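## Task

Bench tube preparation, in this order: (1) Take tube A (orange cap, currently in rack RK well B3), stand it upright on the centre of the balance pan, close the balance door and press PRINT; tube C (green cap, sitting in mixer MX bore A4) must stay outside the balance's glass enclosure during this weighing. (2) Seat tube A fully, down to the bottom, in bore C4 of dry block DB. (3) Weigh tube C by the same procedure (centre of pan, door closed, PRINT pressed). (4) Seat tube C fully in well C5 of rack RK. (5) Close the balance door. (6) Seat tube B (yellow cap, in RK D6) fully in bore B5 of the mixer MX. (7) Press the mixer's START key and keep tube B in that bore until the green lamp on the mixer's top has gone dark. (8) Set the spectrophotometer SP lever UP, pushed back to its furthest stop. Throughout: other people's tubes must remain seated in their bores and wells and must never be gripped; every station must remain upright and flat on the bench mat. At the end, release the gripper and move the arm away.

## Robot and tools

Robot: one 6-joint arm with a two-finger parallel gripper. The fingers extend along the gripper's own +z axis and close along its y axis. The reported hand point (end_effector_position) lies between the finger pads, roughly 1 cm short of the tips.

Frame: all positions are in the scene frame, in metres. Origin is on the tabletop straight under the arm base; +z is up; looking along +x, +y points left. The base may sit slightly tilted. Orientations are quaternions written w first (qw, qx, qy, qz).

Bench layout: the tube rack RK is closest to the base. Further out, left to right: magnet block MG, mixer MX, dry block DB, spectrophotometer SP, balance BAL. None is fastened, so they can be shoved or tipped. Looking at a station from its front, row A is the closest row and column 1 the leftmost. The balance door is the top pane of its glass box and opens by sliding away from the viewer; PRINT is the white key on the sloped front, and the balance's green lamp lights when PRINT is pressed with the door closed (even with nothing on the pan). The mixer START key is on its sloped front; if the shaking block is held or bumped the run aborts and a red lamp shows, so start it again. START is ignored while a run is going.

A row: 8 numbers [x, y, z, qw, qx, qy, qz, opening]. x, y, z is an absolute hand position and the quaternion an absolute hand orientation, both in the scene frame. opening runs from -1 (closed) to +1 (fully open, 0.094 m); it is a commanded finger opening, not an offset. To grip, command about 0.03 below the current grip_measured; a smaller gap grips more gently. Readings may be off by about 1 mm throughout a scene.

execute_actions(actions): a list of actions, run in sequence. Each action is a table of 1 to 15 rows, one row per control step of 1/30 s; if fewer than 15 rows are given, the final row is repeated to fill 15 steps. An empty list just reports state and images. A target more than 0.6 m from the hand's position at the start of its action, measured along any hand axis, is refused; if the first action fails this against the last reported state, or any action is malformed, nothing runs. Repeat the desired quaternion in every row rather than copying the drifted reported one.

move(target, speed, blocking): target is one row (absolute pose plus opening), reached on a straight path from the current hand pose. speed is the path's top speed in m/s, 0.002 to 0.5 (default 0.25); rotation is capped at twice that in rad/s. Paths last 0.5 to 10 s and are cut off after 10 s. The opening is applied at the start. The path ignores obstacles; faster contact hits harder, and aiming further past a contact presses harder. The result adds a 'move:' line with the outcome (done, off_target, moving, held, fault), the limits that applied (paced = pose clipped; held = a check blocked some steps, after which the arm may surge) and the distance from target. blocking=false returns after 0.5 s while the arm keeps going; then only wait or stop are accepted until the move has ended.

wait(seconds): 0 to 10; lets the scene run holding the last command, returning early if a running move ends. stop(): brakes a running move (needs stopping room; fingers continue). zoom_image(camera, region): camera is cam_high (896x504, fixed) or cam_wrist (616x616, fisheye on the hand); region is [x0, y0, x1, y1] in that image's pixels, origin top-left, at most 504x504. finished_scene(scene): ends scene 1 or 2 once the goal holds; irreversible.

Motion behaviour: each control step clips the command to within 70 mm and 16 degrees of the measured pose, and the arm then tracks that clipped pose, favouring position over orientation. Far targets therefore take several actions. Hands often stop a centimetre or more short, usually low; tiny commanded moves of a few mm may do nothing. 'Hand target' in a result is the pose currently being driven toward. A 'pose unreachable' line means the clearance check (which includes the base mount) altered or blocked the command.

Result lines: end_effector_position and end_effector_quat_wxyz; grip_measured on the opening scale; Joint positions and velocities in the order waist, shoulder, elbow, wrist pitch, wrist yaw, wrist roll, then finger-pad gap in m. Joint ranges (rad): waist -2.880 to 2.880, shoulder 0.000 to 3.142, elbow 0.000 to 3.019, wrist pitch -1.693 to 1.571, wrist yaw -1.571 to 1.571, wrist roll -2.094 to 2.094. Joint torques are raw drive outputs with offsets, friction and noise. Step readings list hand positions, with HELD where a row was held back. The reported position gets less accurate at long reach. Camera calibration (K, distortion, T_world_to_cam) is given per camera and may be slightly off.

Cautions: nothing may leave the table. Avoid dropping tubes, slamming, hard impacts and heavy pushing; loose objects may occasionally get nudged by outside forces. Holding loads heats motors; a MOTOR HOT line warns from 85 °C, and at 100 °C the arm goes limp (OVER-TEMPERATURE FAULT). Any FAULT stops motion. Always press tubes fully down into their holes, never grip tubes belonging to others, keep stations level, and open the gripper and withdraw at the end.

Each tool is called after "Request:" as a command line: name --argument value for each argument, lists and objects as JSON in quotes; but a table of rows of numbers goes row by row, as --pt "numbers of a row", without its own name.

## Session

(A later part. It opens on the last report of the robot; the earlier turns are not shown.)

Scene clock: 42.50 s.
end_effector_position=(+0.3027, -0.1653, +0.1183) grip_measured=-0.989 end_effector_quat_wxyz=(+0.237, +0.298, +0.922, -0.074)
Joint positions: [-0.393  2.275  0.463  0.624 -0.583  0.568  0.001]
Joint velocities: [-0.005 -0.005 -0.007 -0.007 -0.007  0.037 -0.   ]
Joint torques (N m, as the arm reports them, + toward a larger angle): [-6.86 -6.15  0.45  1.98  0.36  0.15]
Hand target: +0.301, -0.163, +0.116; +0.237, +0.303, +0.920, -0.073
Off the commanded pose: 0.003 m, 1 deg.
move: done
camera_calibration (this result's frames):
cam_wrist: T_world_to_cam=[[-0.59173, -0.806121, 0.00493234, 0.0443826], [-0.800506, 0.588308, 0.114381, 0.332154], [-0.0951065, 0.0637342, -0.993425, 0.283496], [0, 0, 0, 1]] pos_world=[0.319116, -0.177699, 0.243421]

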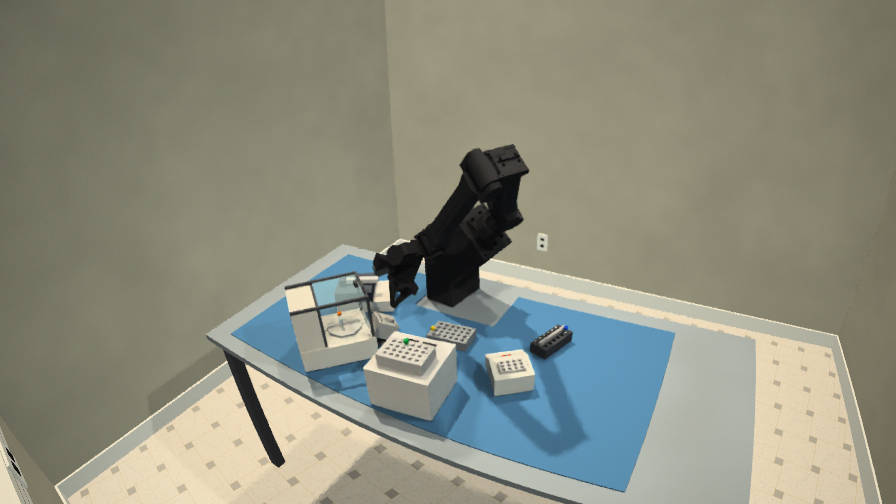

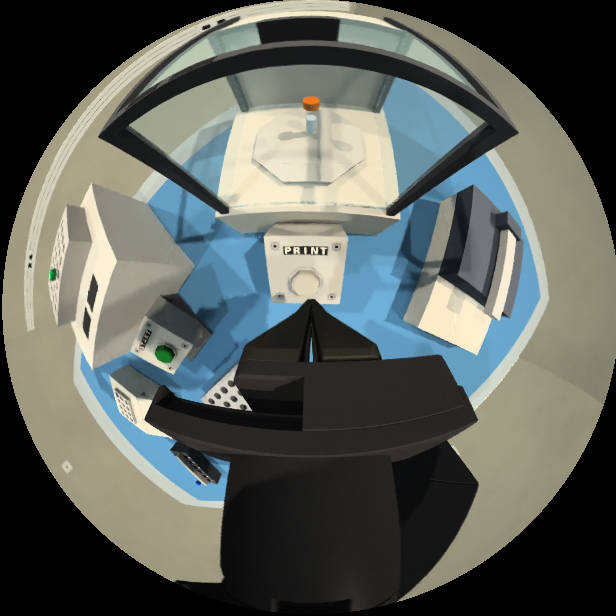

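Request:
move --target '[0.316,-0.168,0.092,0.237,0.303,0.92,-0.078,-1]' --speed 0.08

Scene clock: 45.27 s.
end_effector_position=(+0.3153, -0.1676, +0.0959) grip_measured=-0.989 end_effector_quat_wxyz=(+0.237, +0.300, +0.921, -0.079)
Joint positions: [-0.32   2.334  0.504  0.68  -0.545  0.647  0.001]
Joint velocities: [-0.005 -0.005 -0.007 -0.002  0.022  0.081 -0.001]
Joint torques (N m, as the arm reports them, + toward a larger angle): [-7.06 -5.92  0.69  1.89  0.4   0.19]
Hand target: +0.316, -0.167, +0.092; +0.237, +0.303, +0.920, -0.077
Off the commanded pose: 0.004 m, 0 deg.
move: done
camera_calibration (this result's frames):
cam_wrist: T_world_to_cam=[[-0.596318, -0.802646, 0.0128277, 0.0513659], [-0.796782, 0.593755, 0.112224, 0.346096], [-0.0976926, 0.0567002, -0.9936, 0.262156], [0, 0, 0, 1]] pos_world=[0.332004, -0.179132, 0.220979]

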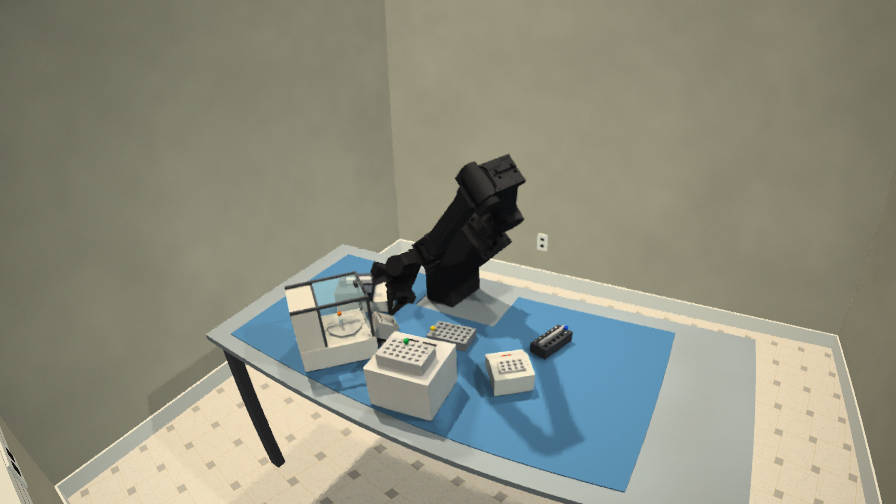

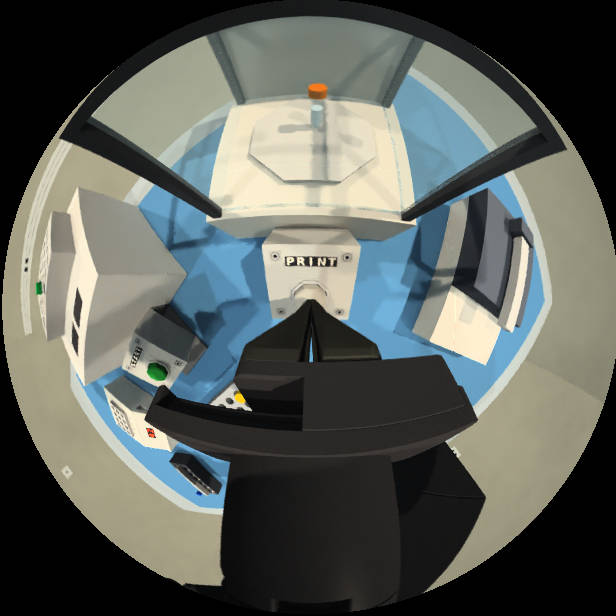

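Key centre ≈(311,300): descend near-vertically.

Request:
move --target '[0.315,-0.167,0.066,0.237,0.303,0.92,-0.078,-1]' --speed 0.03

Request:
zoom_image --camera "cam_high" --region '[270,250,470,390]'

Scene clock: 47.03 s.
end_effector_position=(+0.3129, -0.1674, +0.0766) grip_measured=-0.989 end_effector_quat_wxyz=(+0.243, +0.305, +0.917, -0.081)
Joint positions: [-0.264  2.402  0.508  0.783 -0.511  0.723  0.001]
Joint velocities: [-0.005 -0.005 -0.007  0.002 -0.007  0.022 -0.001]
Joint torques (N m, as the arm reports them, + toward a larger angle): [-5.99 -4.63  0.8   1.51  0.27  0.14]
Hand target: +0.314, -0.166, +0.066; +0.236, +0.303, +0.920, -0.077
Off the commanded pose: 0.011 m, 1 deg.
move: off_target
camera_calibration (this result's frames):
cam_wrist: T_world_to_cam=[[-0.60572, -0.795628, 0.00888874, 0.0547664], [-0.791221, 0.603471, 0.0989577, 0.347144], [-0.0840976, 0.0529078, -0.995052, 0.238008], [0, 0, 0, 1]] pos_world=[0.327857, -0.17851, 0.20199]

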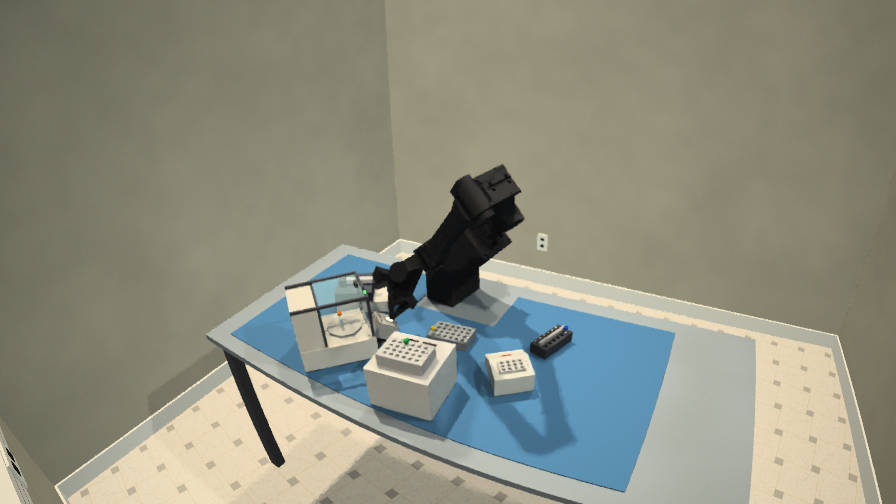

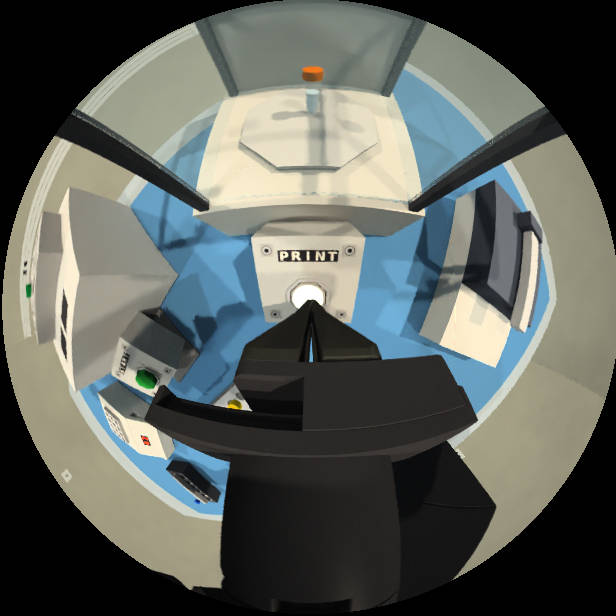

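Region (270, 250, 470, 390) of cam_high's 896x504 image, scaled by 2.520, with more detail than that image has; it fills the top 353 rows of this view, and the rest is white.

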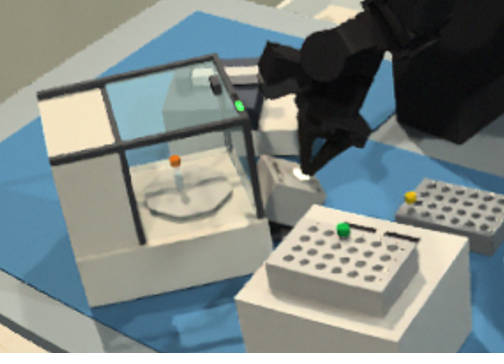

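Lamp lit.

Request:
move --target '[0.305,-0.163,0.285,0.237,0.303,0.92,-0.078,-1]' --speed 0.2

Request:
move --target '[0.40,-0.233,0.275,0.19,0.308,0.93,-0.062,-0.1]' --speed 0.2

Request:
move --target '[0.388,-0.227,0.222,0.19,0.308,0.93,-0.062,-0.1]' --speed 0.07

Scene clock: 48.83 s.
end_effector_position=(+0.2912, -0.1599, +0.2815) grip_measured=-0.989 end_effector_quat_wxyz=(+0.231, +0.317, +0.916, -0.082)
Joint positions: [-0.781  1.76   0.527 -0.248 -0.651  0.126  0.001]
Joint velocities: [-0.005  0.005 -0.002  0.002  0.022  0.007  0.   ]
Joint torques (N m, as the arm reports them, + toward a larger angle): [-5.7  -3.45  9.62  0.43  0.03 -0.12]
Hand target: +0.303, -0.165, +0.290; +0.236, +0.303, +0.919, -0.086
Off the commanded pose: 0.015 m, 2 deg.
move: off_target
camera_calibration (this result's frames):
cam_wrist: T_world_to_cam=[[-0.625138, -0.780387, 0.014072, 0.0523675], [-0.773603, 0.621896, 0.121591, 0.296679], [-0.10364, 0.0651252, -0.99248, 0.446602], [0, 0, 0, 1]] pos_world=[0.308534, -0.172721, 0.406433]

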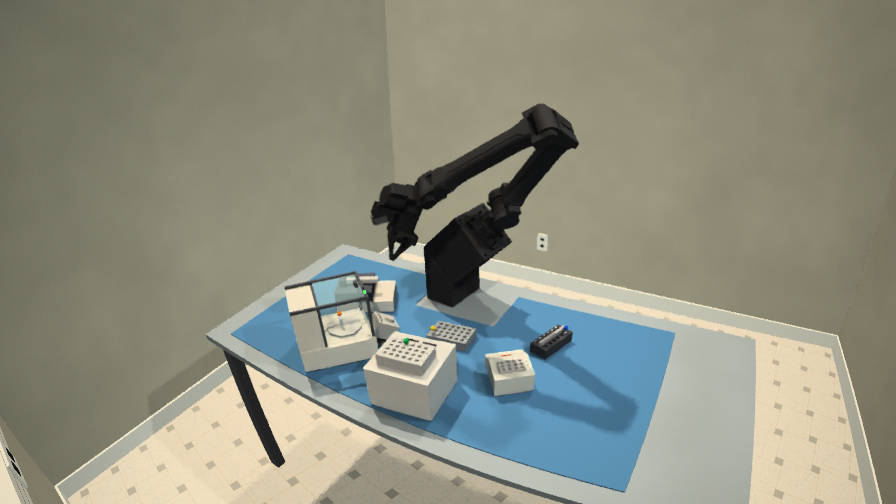

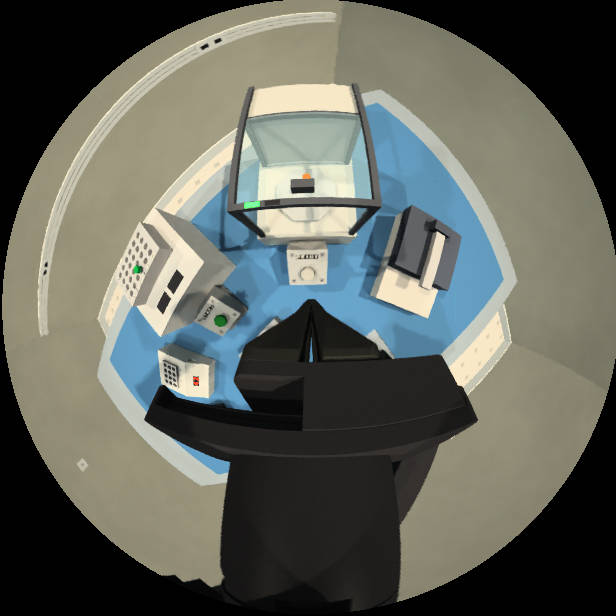

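Scene clock: 49.90 s.
end_effector_position=(+0.3888, -0.2314, +0.2737) grip_measured=-0.103 end_effector_quat_wxyz=(+0.192, +0.309, +0.929, -0.063)
Joint positions: [-0.712  2.067  0.904 -0.372 -0.674  0.128  0.042]
Joint velocities: [-0.015 -0.015 -0.007 -0.017 -0.022  0.007 -0.001]
Joint torques (N m, as the arm reports them, + toward a larger angle): [-7.5  -7.29  9.11  0.66  0.02  0.14]
Hand target: +0.400, -0.232, +0.274; +0.191, +0.308, +0.930, -0.061
Off the commanded pose: 0.011 m, 0 deg.
move: off_target
camera_calibration (this result's frames):
cam_wrist: T_world_to_cam=[[-0.605097, -0.796113, 0.00785879, 0.0479489], [-0.777667, 0.593134, 0.208389, 0.388757], [-0.170563, 0.119984, -0.978014, 0.488408], [0, 0, 0, 1]] pos_world=[0.414641, -0.251013, 0.39628]

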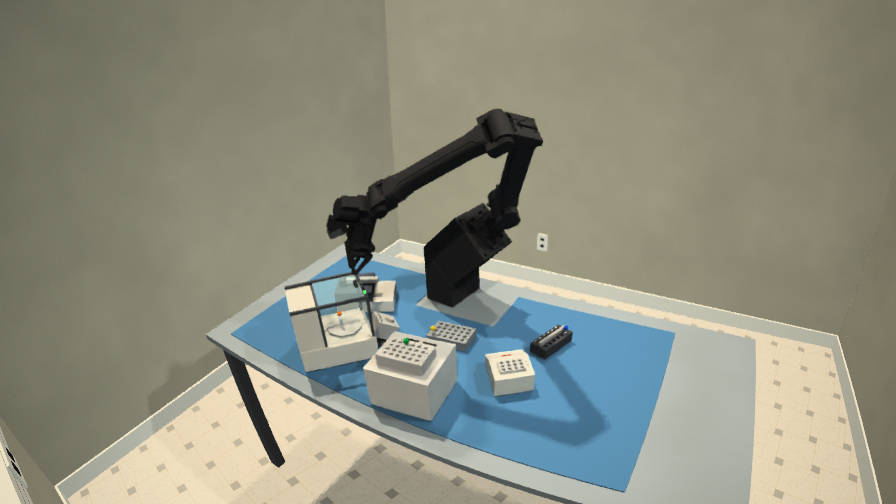

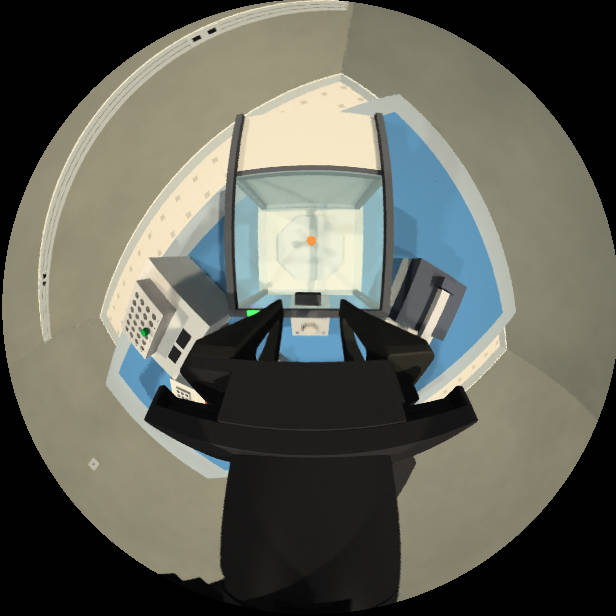

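Scene clock: 51.00 s.
end_effector_position=(+0.3912, -0.2277, +0.2308) grip_measured=-0.103 end_effector_quat_wxyz=(+0.196, +0.302, +0.931, -0.062)
Joint positions: [-0.64   2.124  0.857 -0.201 -0.674  0.211  0.042]
Joint velocities: [-0.015 -0.005 -0.002 -0.002  0.081  0.11  -0.   ]
Joint torques (N m, as the arm reports them, + toward a larger angle): [-8.21 -7.96  5.37  1.74  0.2   0.23]
Hand target: +0.388, -0.227, +0.222; +0.190, +0.308, +0.930, -0.061
Off the commanded pose: 0.009 m, 1 deg.
move: done
camera_calibration (this result's frames):
cam_wrist: T_world_to_cam=[[-0.592686, -0.805394, 0.00792213, 0.0456675], [-0.787829, 0.581749, 0.202221, 0.400123], [-0.167476, 0.113612, -0.979308, 0.444059], [0, 0, 0, 1]] pos_world=[0.416664, -0.246442, 0.353595]

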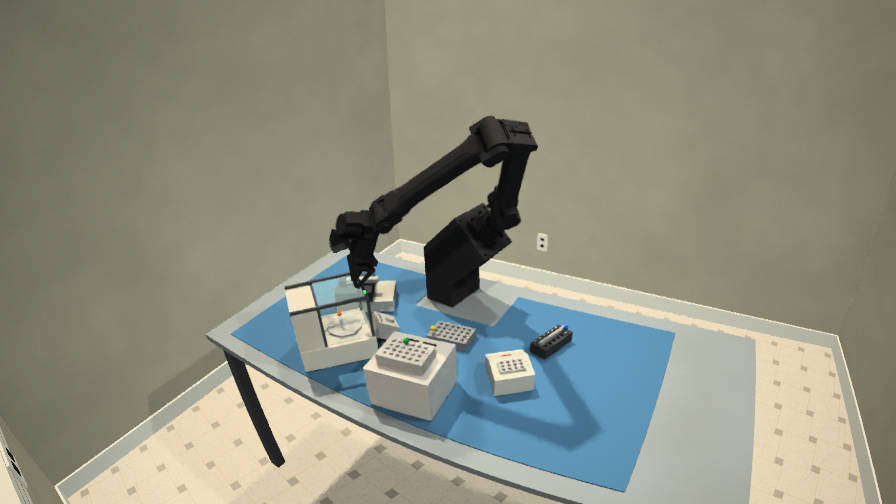

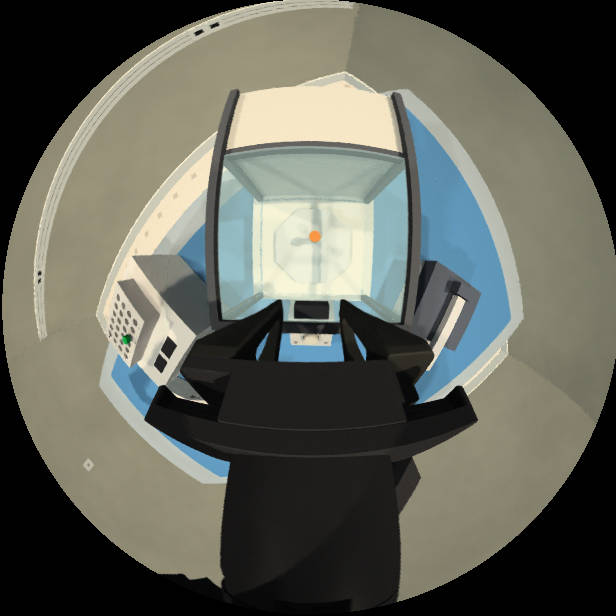

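Request:
execute_actions --actions '[[[0.39,-0.228,0.226,0.19,0.308,0.93,-0.062,-0.2],[0.39,-0.228,0.226,0.19,0.308,0.93,-0.062,-0.28],[0.39,-0.228,0.226,0.19,0.308,0.93,-0.062,-0.35],[0.39,-0.228,0.226,0.19,0.308,0.93,-0.062,-0.4],[0.39,-0.228,0.226,0.19,0.308,0.93,-0.062,-0.44],[0.39,-0.228,0.226,0.19,0.308,0.93,-0.062,-0.47],[0.39,-0.228,0.226,0.19,0.308,0.93,-0.062,-0.49],[0.39,-0.228,0.226,0.19,0.308,0.93,-0.062,-0.51],[0.39,-0.228,0.226,0.19,0.308,0.93,-0.062,-0.53],[0.39,-0.228,0.226,0.19,0.308,0.93,-0.062,-0.55]]]'

Request:
move --target '[0.498,-0.304,0.233,0.19,0.308,0.93,-0.062,-0.55]' --speed 0.07

Scene clock: 51.93 s.
end_effector_position=(+0.3911, -0.2280, +0.2309) grip_measured=-0.511 end_effector_quat_wxyz=(+0.196, +0.303, +0.931, -0.063)
Joint positions: [-0.64   2.124  0.857 -0.201 -0.673  0.214  0.023]
Joint velocities: [ 0.005 -0.005  0.002  0.007 -0.007 -0.007 -0.   ]
Joint torques (N m, as the arm reports them, + toward a larger angle): [-8.82 -7.92  6.1   0.92  0.21  0.1 ]
Hand target: +0.390, -0.228, +0.226; +0.190, +0.308, +0.930, -0.062
Off the commanded pose: 0.005 m, 1 deg.
Step readings (end_effector_position):
0: (+0.3912, -0.2277, +0.2308)
1: (+0.3911, -0.2278, +0.2309)
2: (+0.3911, -0.2278, +0.2309)
4: (+0.3911, -0.2279, +0.2309)
8: (+0.3911, -0.2280, +0.2309)
15: end_effector_position above
camera_calibration (this result's frames):
cam_wrist: T_world_to_cam=[[-0.595137, -0.803582, 0.00821281, 0.0467155], [-0.78607, 0.584231, 0.201909, 0.40012], [-0.167049, 0.113708, -0.97937, 0.443957], [0, 0, 0, 1]] pos_world=[0.416487, -0.246705, 0.353627]

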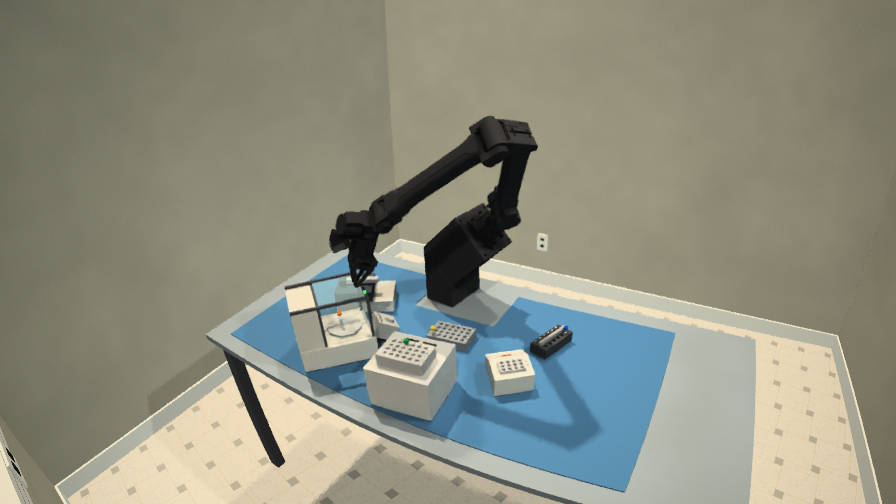

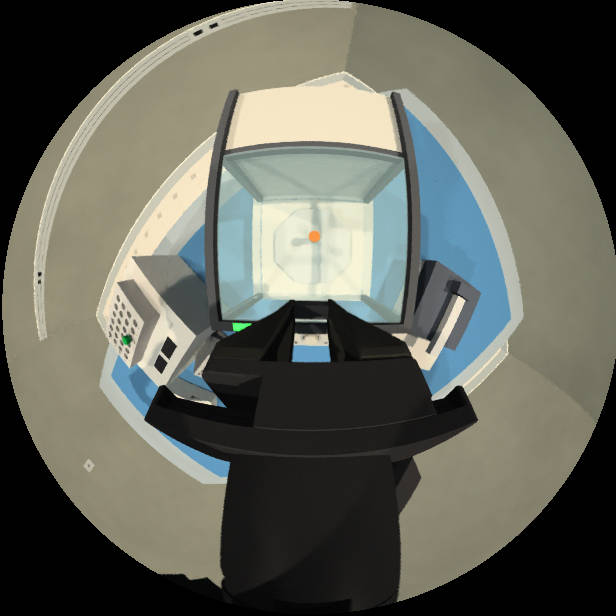

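Scene clock: 54.13 s.
end_effector_position=(+0.4813, -0.2978, +0.2326) grip_measured=-0.511 end_effector_quat_wxyz=(+0.188, +0.305, +0.932, -0.059)
Joint positions: [-0.626  2.341  1.228 -0.366 -0.676  0.222  0.023]
Joint velocities: [ 0.005 -0.005  0.007 -0.007  0.066  0.007 -0.   ]
Joint torques (N m, as the arm reports them, + toward a larger angle): [-11.13 -10.93  10.15   0.53   0.36   0.27]
Hand target: +0.497, -0.302, +0.233; +0.190, +0.308, +0.930, -0.062
Off the commanded pose: 0.018 m, 1 deg.
move: off_target
camera_calibration (this result's frames):
cam_wrist: T_world_to_cam=[[-0.597642, -0.801742, 0.00585227, 0.0466191], [-0.781515, 0.584164, 0.219058, 0.505306], [-0.179046, 0.126344, -0.975694, 0.477339], [0, 0, 0, 1]] pos_world=[0.508232, -0.318114, 0.354773]

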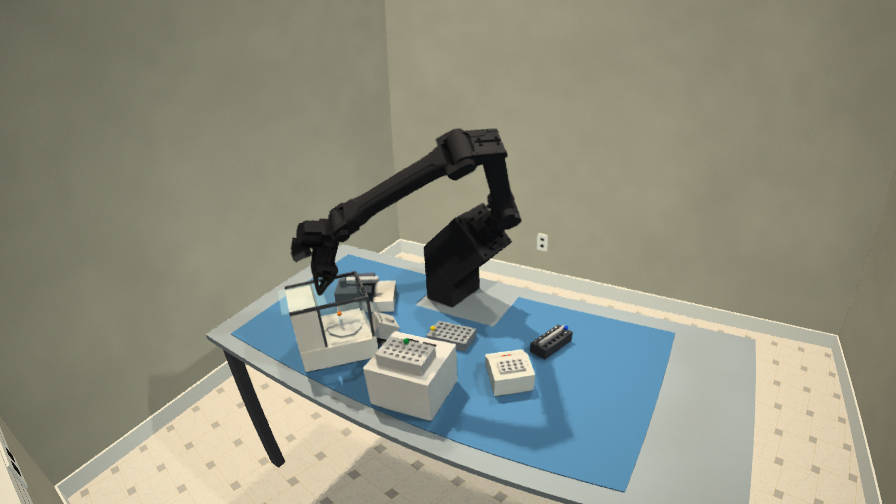

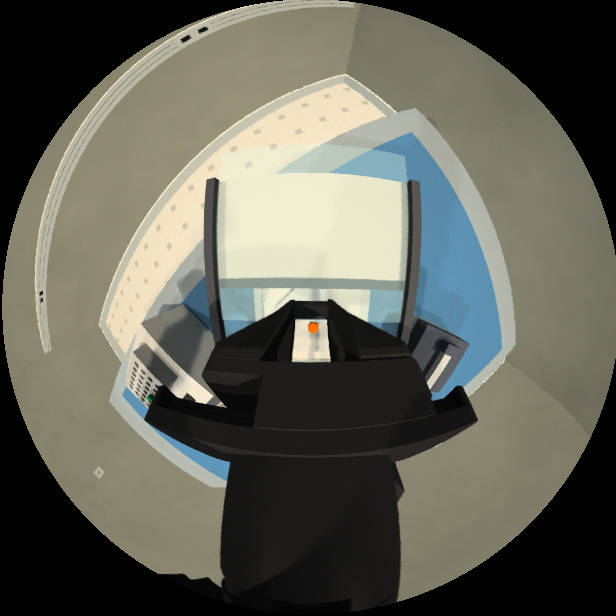

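Request:
move --target '[0.506,-0.309,0.233,0.19,0.308,0.93,-0.062,-0.55]' --speed 0.04

Request:
execute_actions --actions '[[[0.493,-0.303,0.233,0.19,0.308,0.93,-0.062,-0.55],[0.493,-0.303,0.233,0.19,0.308,0.93,-0.062,-0.55],[0.493,-0.303,0.233,0.19,0.308,0.93,-0.062,-0.4],[0.493,-0.303,0.233,0.19,0.308,0.93,-0.062,-0.3],[0.493,-0.303,0.233,0.19,0.308,0.93,-0.062,-0.1]]]'

Request:
move --target '[0.49,-0.30,0.285,0.19,0.308,0.93,-0.062,-0.1]' --speed 0.15

Request:
move --target '[0.44,-0.27,0.275,0.19,0.308,0.93,-0.062,-0.4]' --speed 0.15

Request:
move --target '[0.438,-0.268,0.165,0.19,0.308,0.93,-0.062,-0.4]' --speed 0.12

Scene clock: 55.60 s.
end_effector_position=(+0.4863, -0.3014, +0.2327) grip_measured=-0.511 end_effector_quat_wxyz=(+0.185, +0.307, +0.932, -0.058)
Joint positions: [-0.625  2.354  1.254 -0.385 -0.677  0.222  0.023]
Joint velocities: [ 0.005 -0.005  0.007  0.012 -0.051 -0.022 -0.003]
Joint torques (N m, as the arm reports them, + toward a larger angle): [-11.64 -10.48  10.83   0.7    0.38   0.28]
Hand target: +0.506, -0.308, +0.233; +0.191, +0.308, +0.930, -0.062
Off the commanded pose: 0.021 m, 1 deg.
move: off_target
camera_calibration (this result's frames):
cam_wrist: T_world_to_cam=[[-0.60049, -0.799616, 0.00516919, 0.0488987], [-0.778582, 0.586143, 0.224157, 0.509285], [-0.182269, 0.130579, -0.974539, 0.481414], [0, 0, 0, 1]] pos_world=[0.51363, -0.322276, 0.354744]

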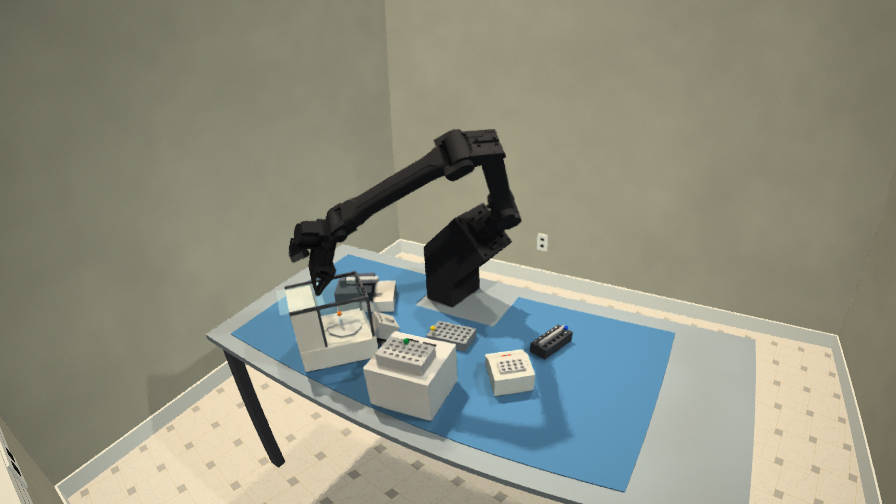

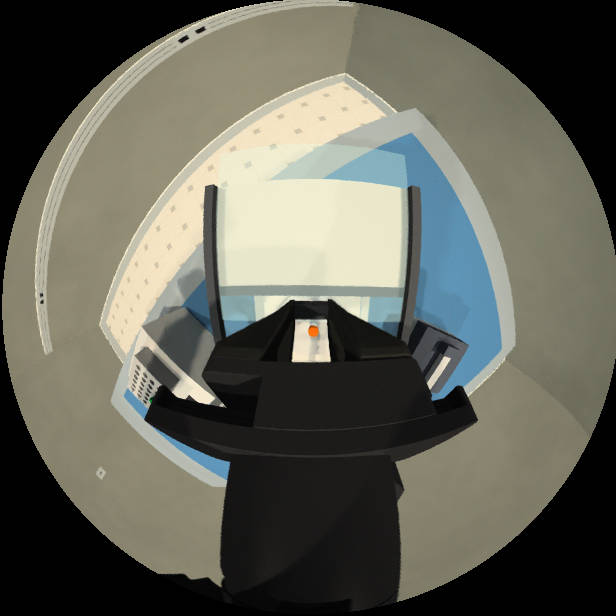

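Scene clock: 56.10 s.
end_effector_position=(+0.4860, -0.3021, +0.2328) grip_measured=-0.103 end_effector_quat_wxyz=(+0.185, +0.308, +0.931, -0.060)
Joint positions: [-0.625  2.354  1.254 -0.385 -0.672  0.224  0.042]
Joint velocities: [-0.005 -0.005 -0.002 -0.017  0.037 -0.051 -0.001]
Joint torques (N m, as the arm reports them, + toward a larger angle): [-11.87 -12.17   7.4    1.54   0.22   0.18]
Hand target: +0.493, -0.303, +0.233; +0.190, +0.308, +0.930, -0.062
Off the commanded pose: 0.007 m, 1 deg.
Step readings (end_effector_position):
0: (+0.4863, -0.3014, +0.2327)
1: (+0.4863, -0.3014, +0.2327)
2: (+0.4863, -0.3014, +0.2327)
4: (+0.4861, -0.3019, +0.2328)
8: (+0.4860, -0.3020, +0.2328)
15: end_effector_position above
camera_calibration (this result's frames):
cam_wrist: T_world_to_cam=[[-0.60297, -0.797716, 0.00870621, 0.0490875], [-0.776458, 0.589337, 0.223149, 0.5096], [-0.18314, 0.127792, -0.974746, 0.481139], [0, 0, 0, 1]] pos_world=[0.513397, -0.322654, 0.354844]

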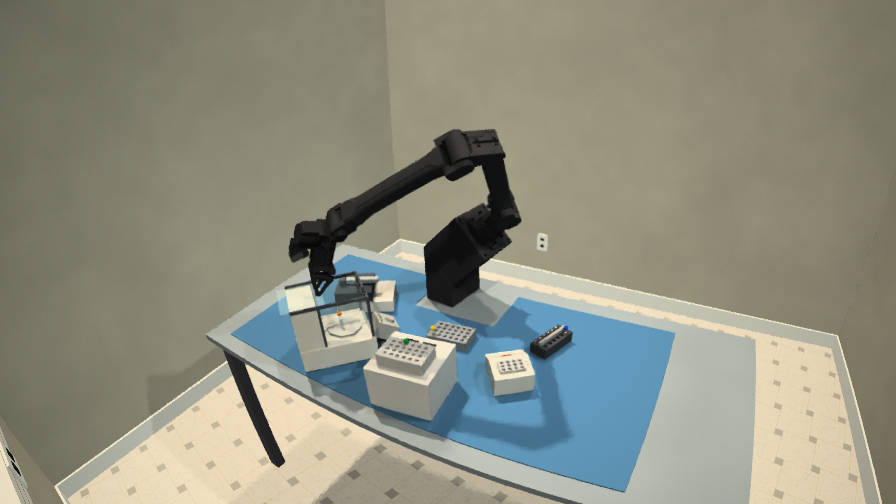

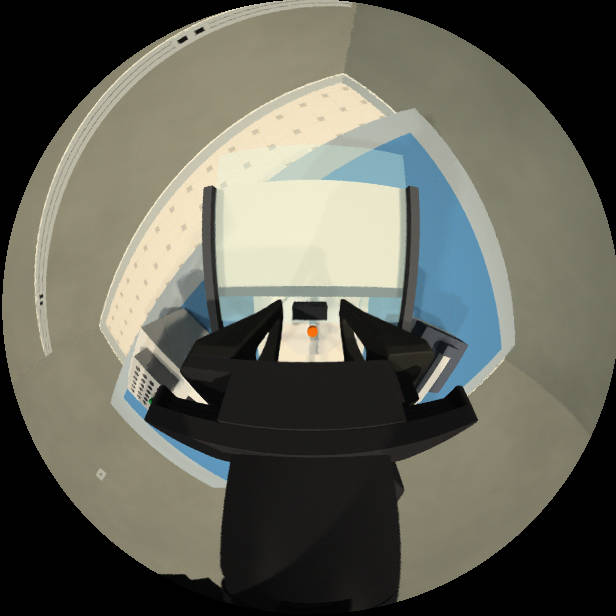

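Scene clock: 56.93 s.
end_effector_position=(+0.4734, -0.2970, +0.2744) grip_measured=-0.103 end_effector_quat_wxyz=(+0.182, +0.325, +0.926, -0.058)
Joint positions: [-0.683  2.288  1.254 -0.508 -0.672  0.178  0.042]
Joint velocities: [ 0.005 -0.005 -0.002 -0.007 -0.022  0.037 -0.001]
Joint torques (N m, as the arm reports them, + toward a larger angle): [-11.64 -11.79  10.33   0.43   0.11  -0.16]
Hand target: +0.489, -0.300, +0.286; +0.190, +0.308, +0.930, -0.063
Off the commanded pose: 0.020 m, 2 deg.
move: off_target
camera_calibration (this result's frames):
cam_wrist: T_world_to_cam=[[-0.629812, -0.776747, 0.000216885, 0.0664694], [-0.755647, 0.612768, 0.231328, 0.482363], [-0.179817, 0.14553, -0.972876, 0.52192], [0, 0, 0, 1]] pos_world=[0.500209, -0.319902, 0.396164]

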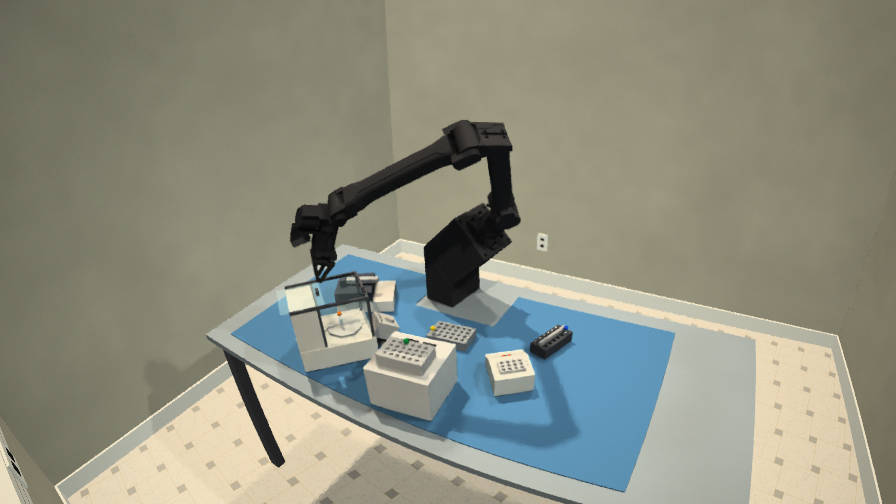

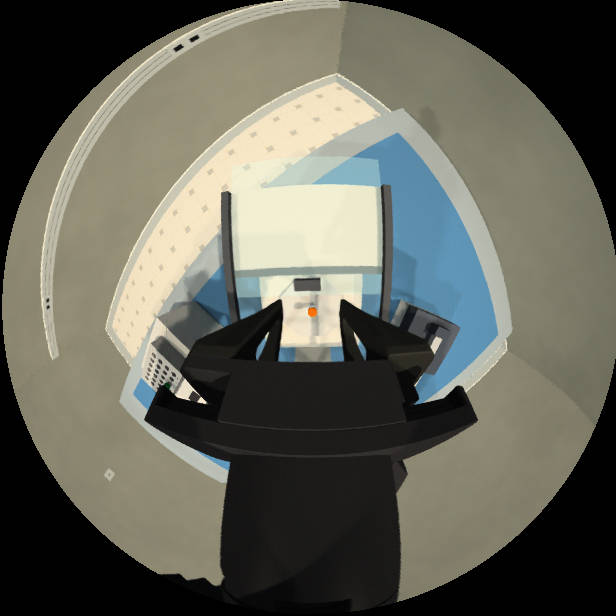

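Scene clock: 57.77 s.
end_effector_position=(+0.4397, -0.2679, +0.2697) grip_measured=-0.397 end_effector_quat_wxyz=(+0.181, +0.318, +0.929, -0.060)
Joint positions: [-0.684  2.201  1.105 -0.448 -0.672  0.161  0.028]
Joint velocities: [-0.015  0.005  0.007 -0.002 -0.007 -0.066 -0.   ]
Joint torques (N m, as the arm reports them, + toward a larger angle): [-11.94 -10.96   6.61   1.69   0.04  -0.17]
Hand target: +0.440, -0.270, +0.275; +0.190, +0.308, +0.930, -0.062
Off the commanded pose: 0.006 m, 2 deg.
move: done
camera_calibration (this result's frames):
cam_wrist: T_world_to_cam=[[-0.618521, -0.785745, 0.00603395, 0.0589129], [-0.763643, 0.602897, 0.231007, 0.4411], [-0.18515, 0.138275, -0.972933, 0.507427], [0, 0, 0, 1]] pos_world=[0.467232, -0.289812, 0.39144]

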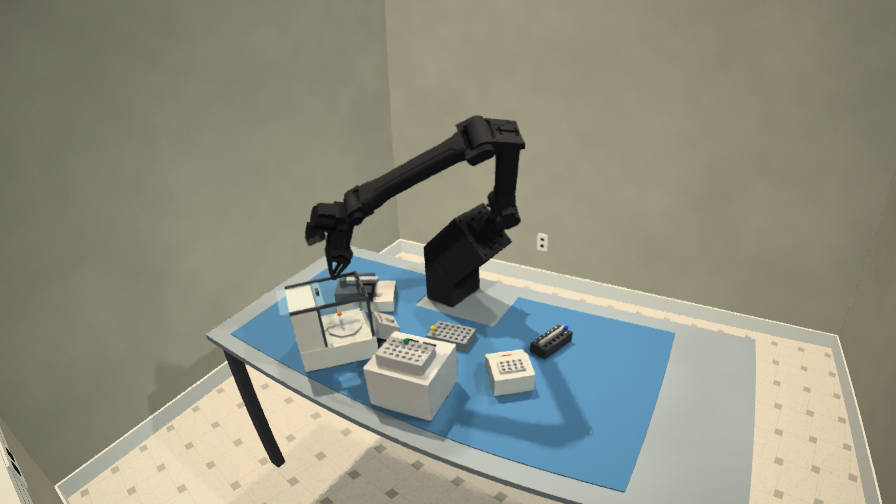

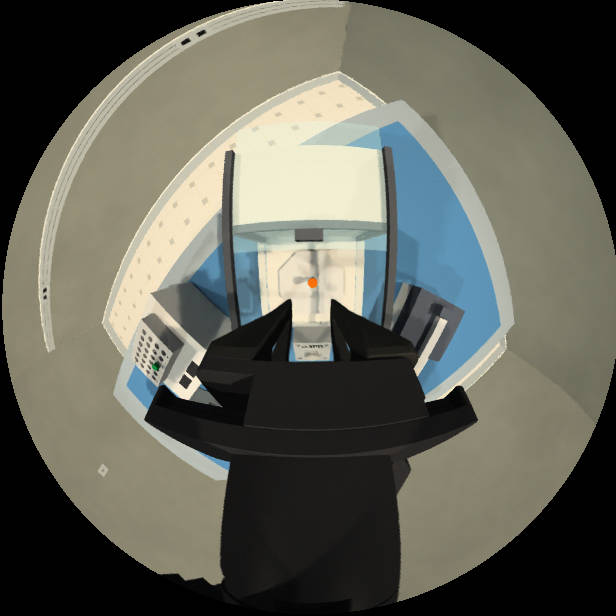

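Scene clock: 59.03 s.
end_effector_position=(+0.4417, -0.2682, +0.1727) grip_measured=-0.397 end_effector_quat_wxyz=(+0.194, +0.301, +0.932, -0.061)
Joint positions: [-0.548  2.338  1.026 -0.088 -0.665  0.324  0.028]
Joint velocities: [-0.024  0.005 -0.007 -0.007  0.022 -0.007  0.001]
Joint torques (N m, as the arm reports them, + toward a larger angle): [-9.8  -9.93  4.67  1.74  0.29  0.2 ]
Hand target: +0.439, -0.267, +0.164; +0.190, +0.308, +0.930, -0.060
Off the commanded pose: 0.009 m, 1 deg.
move: done
camera_calibration (this result's frames):
cam_wrist: T_world_to_cam=[[-0.591642, -0.806176, 0.00625448, 0.0431136], [-0.788161, 0.580018, 0.205865, 0.474341], [-0.169591, 0.116869, -0.97856, 0.401813], [0, 0, 0, 1]] pos_world=[0.467509, -0.287329, 0.295278]

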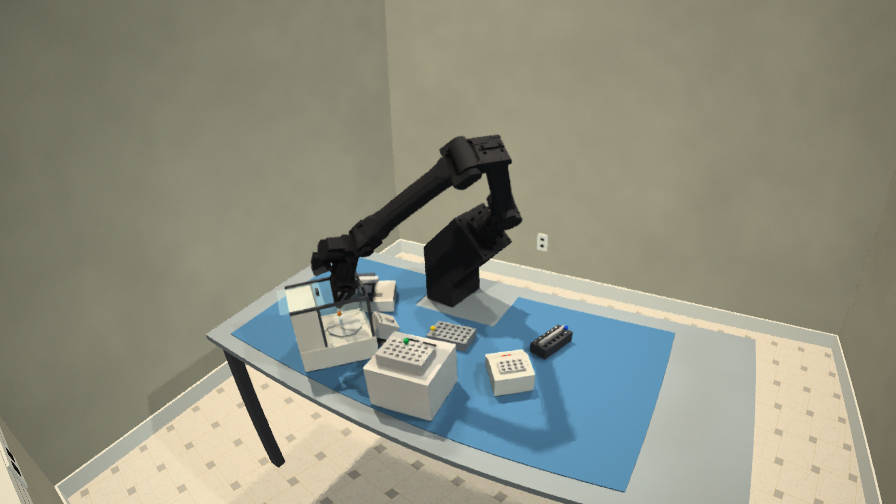

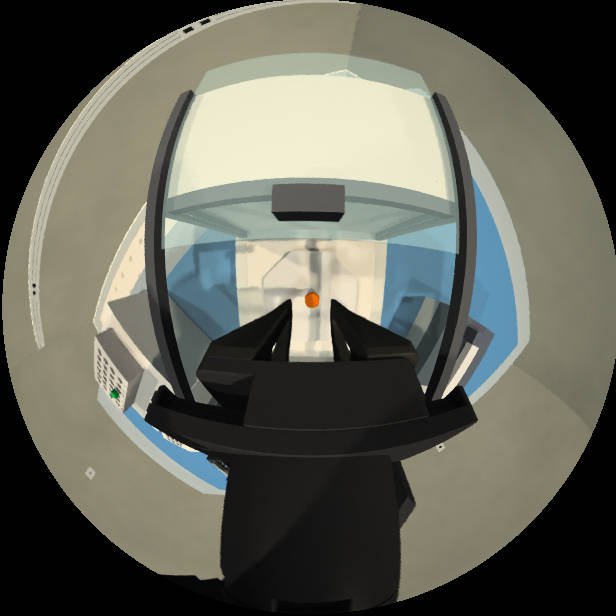

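Request:
move --target '[0.438,-0.268,0.126,0.19,0.308,0.93,-0.062,-0.4]' --speed 0.05

Scene clock: 60.43 s.
end_effector_position=(+0.4456, -0.2699, +0.1386) grip_measured=-0.397 end_effector_quat_wxyz=(+0.199, +0.301, +0.931, -0.062)
Joint positions: [-0.494  2.401  1.026  0.028 -0.651  0.398  0.028]
Joint velocities: [-0.015 -0.015 -0.002  0.007  0.007  0.022 -0.   ]
Joint torques (N m, as the arm reports them, + toward a larger angle): [ -9.99 -10.56   3.51   1.68   0.28   0.21]
Hand target: +0.438, -0.268, +0.126; +0.190, +0.308, +0.930, -0.061
Off the commanded pose: 0.015 m, 1 deg.
move: off_target
camera_calibration (this result's frames):
cam_wrist: T_world_to_cam=[[-0.591256, -0.806462, 0.00596717, 0.044035], [-0.790122, 0.580728, 0.196116, 0.48776], [-0.161625, 0.11124, -0.980563, 0.364503], [0, 0, 0, 1]] pos_world=[0.470339, -0.288291, 0.261497]

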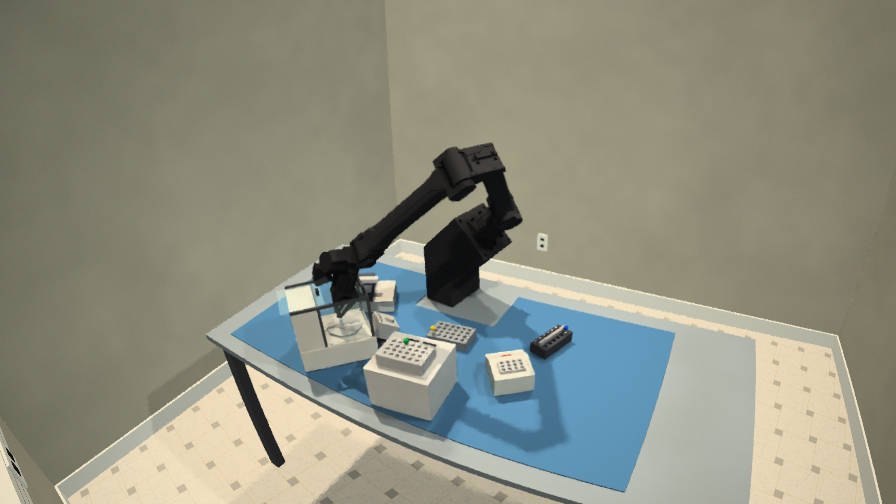

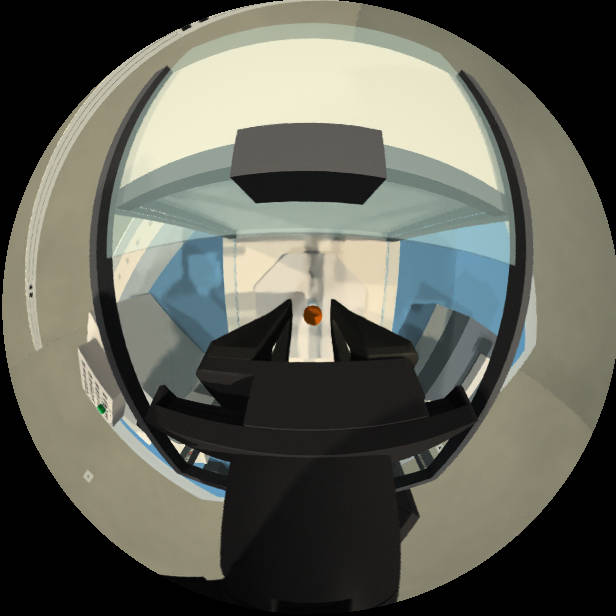

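Request:
move --target '[0.432,-0.266,0.122,0.19,0.308,0.93,-0.062,-0.4]' --speed 0.03

Scene clock: 61.53 s.
end_effector_position=(+0.4384, -0.2685, +0.1357) grip_measured=-0.397 end_effector_quat_wxyz=(+0.199, +0.303, +0.930, -0.063)
Joint positions: [-0.493  2.401  1.005  0.049 -0.649  0.403  0.028]
Joint velocities: [ 0.005 -0.015 -0.002 -0.002  0.022 -0.037 -0.001]
Joint torques (N m, as the arm reports them, + toward a larger angle): [-9.69 -9.62  3.56  1.56  0.28  0.21]
Hand target: +0.432, -0.266, +0.122; +0.190, +0.308, +0.930, -0.062
Off the commanded pose: 0.015 m, 1 deg.
move: off_target
camera_calibration (this result's frames):
cam_wrist: T_world_to_cam=[[-0.594782, -0.803866, 0.0058144, 0.0432381], [-0.787713, 0.584243, 0.195367, 0.481819], [-0.160446, 0.111621, -0.980713, 0.360027], [0, 0, 0, 1]] pos_world=[0.463017, -0.286929, 0.2587]

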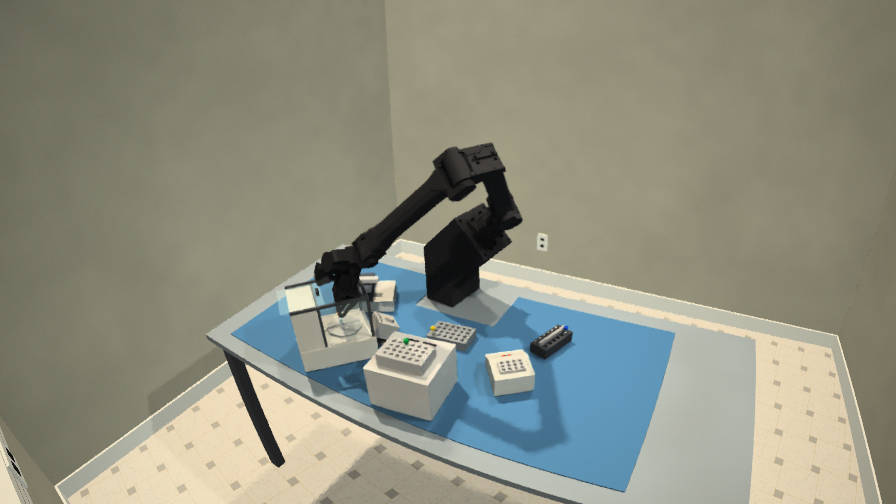

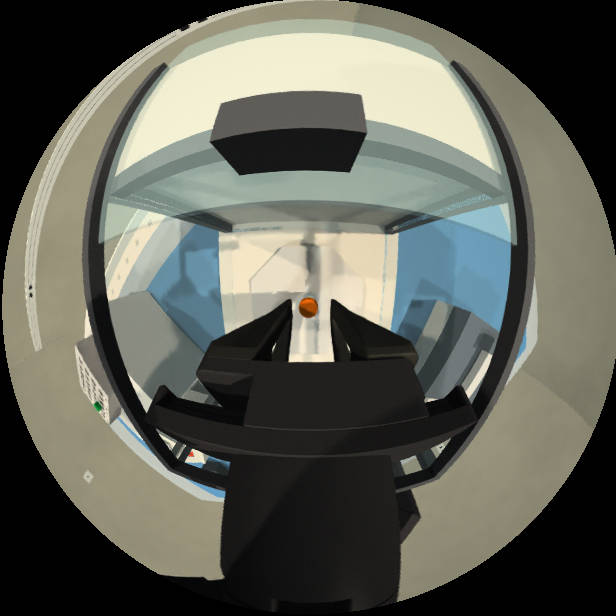

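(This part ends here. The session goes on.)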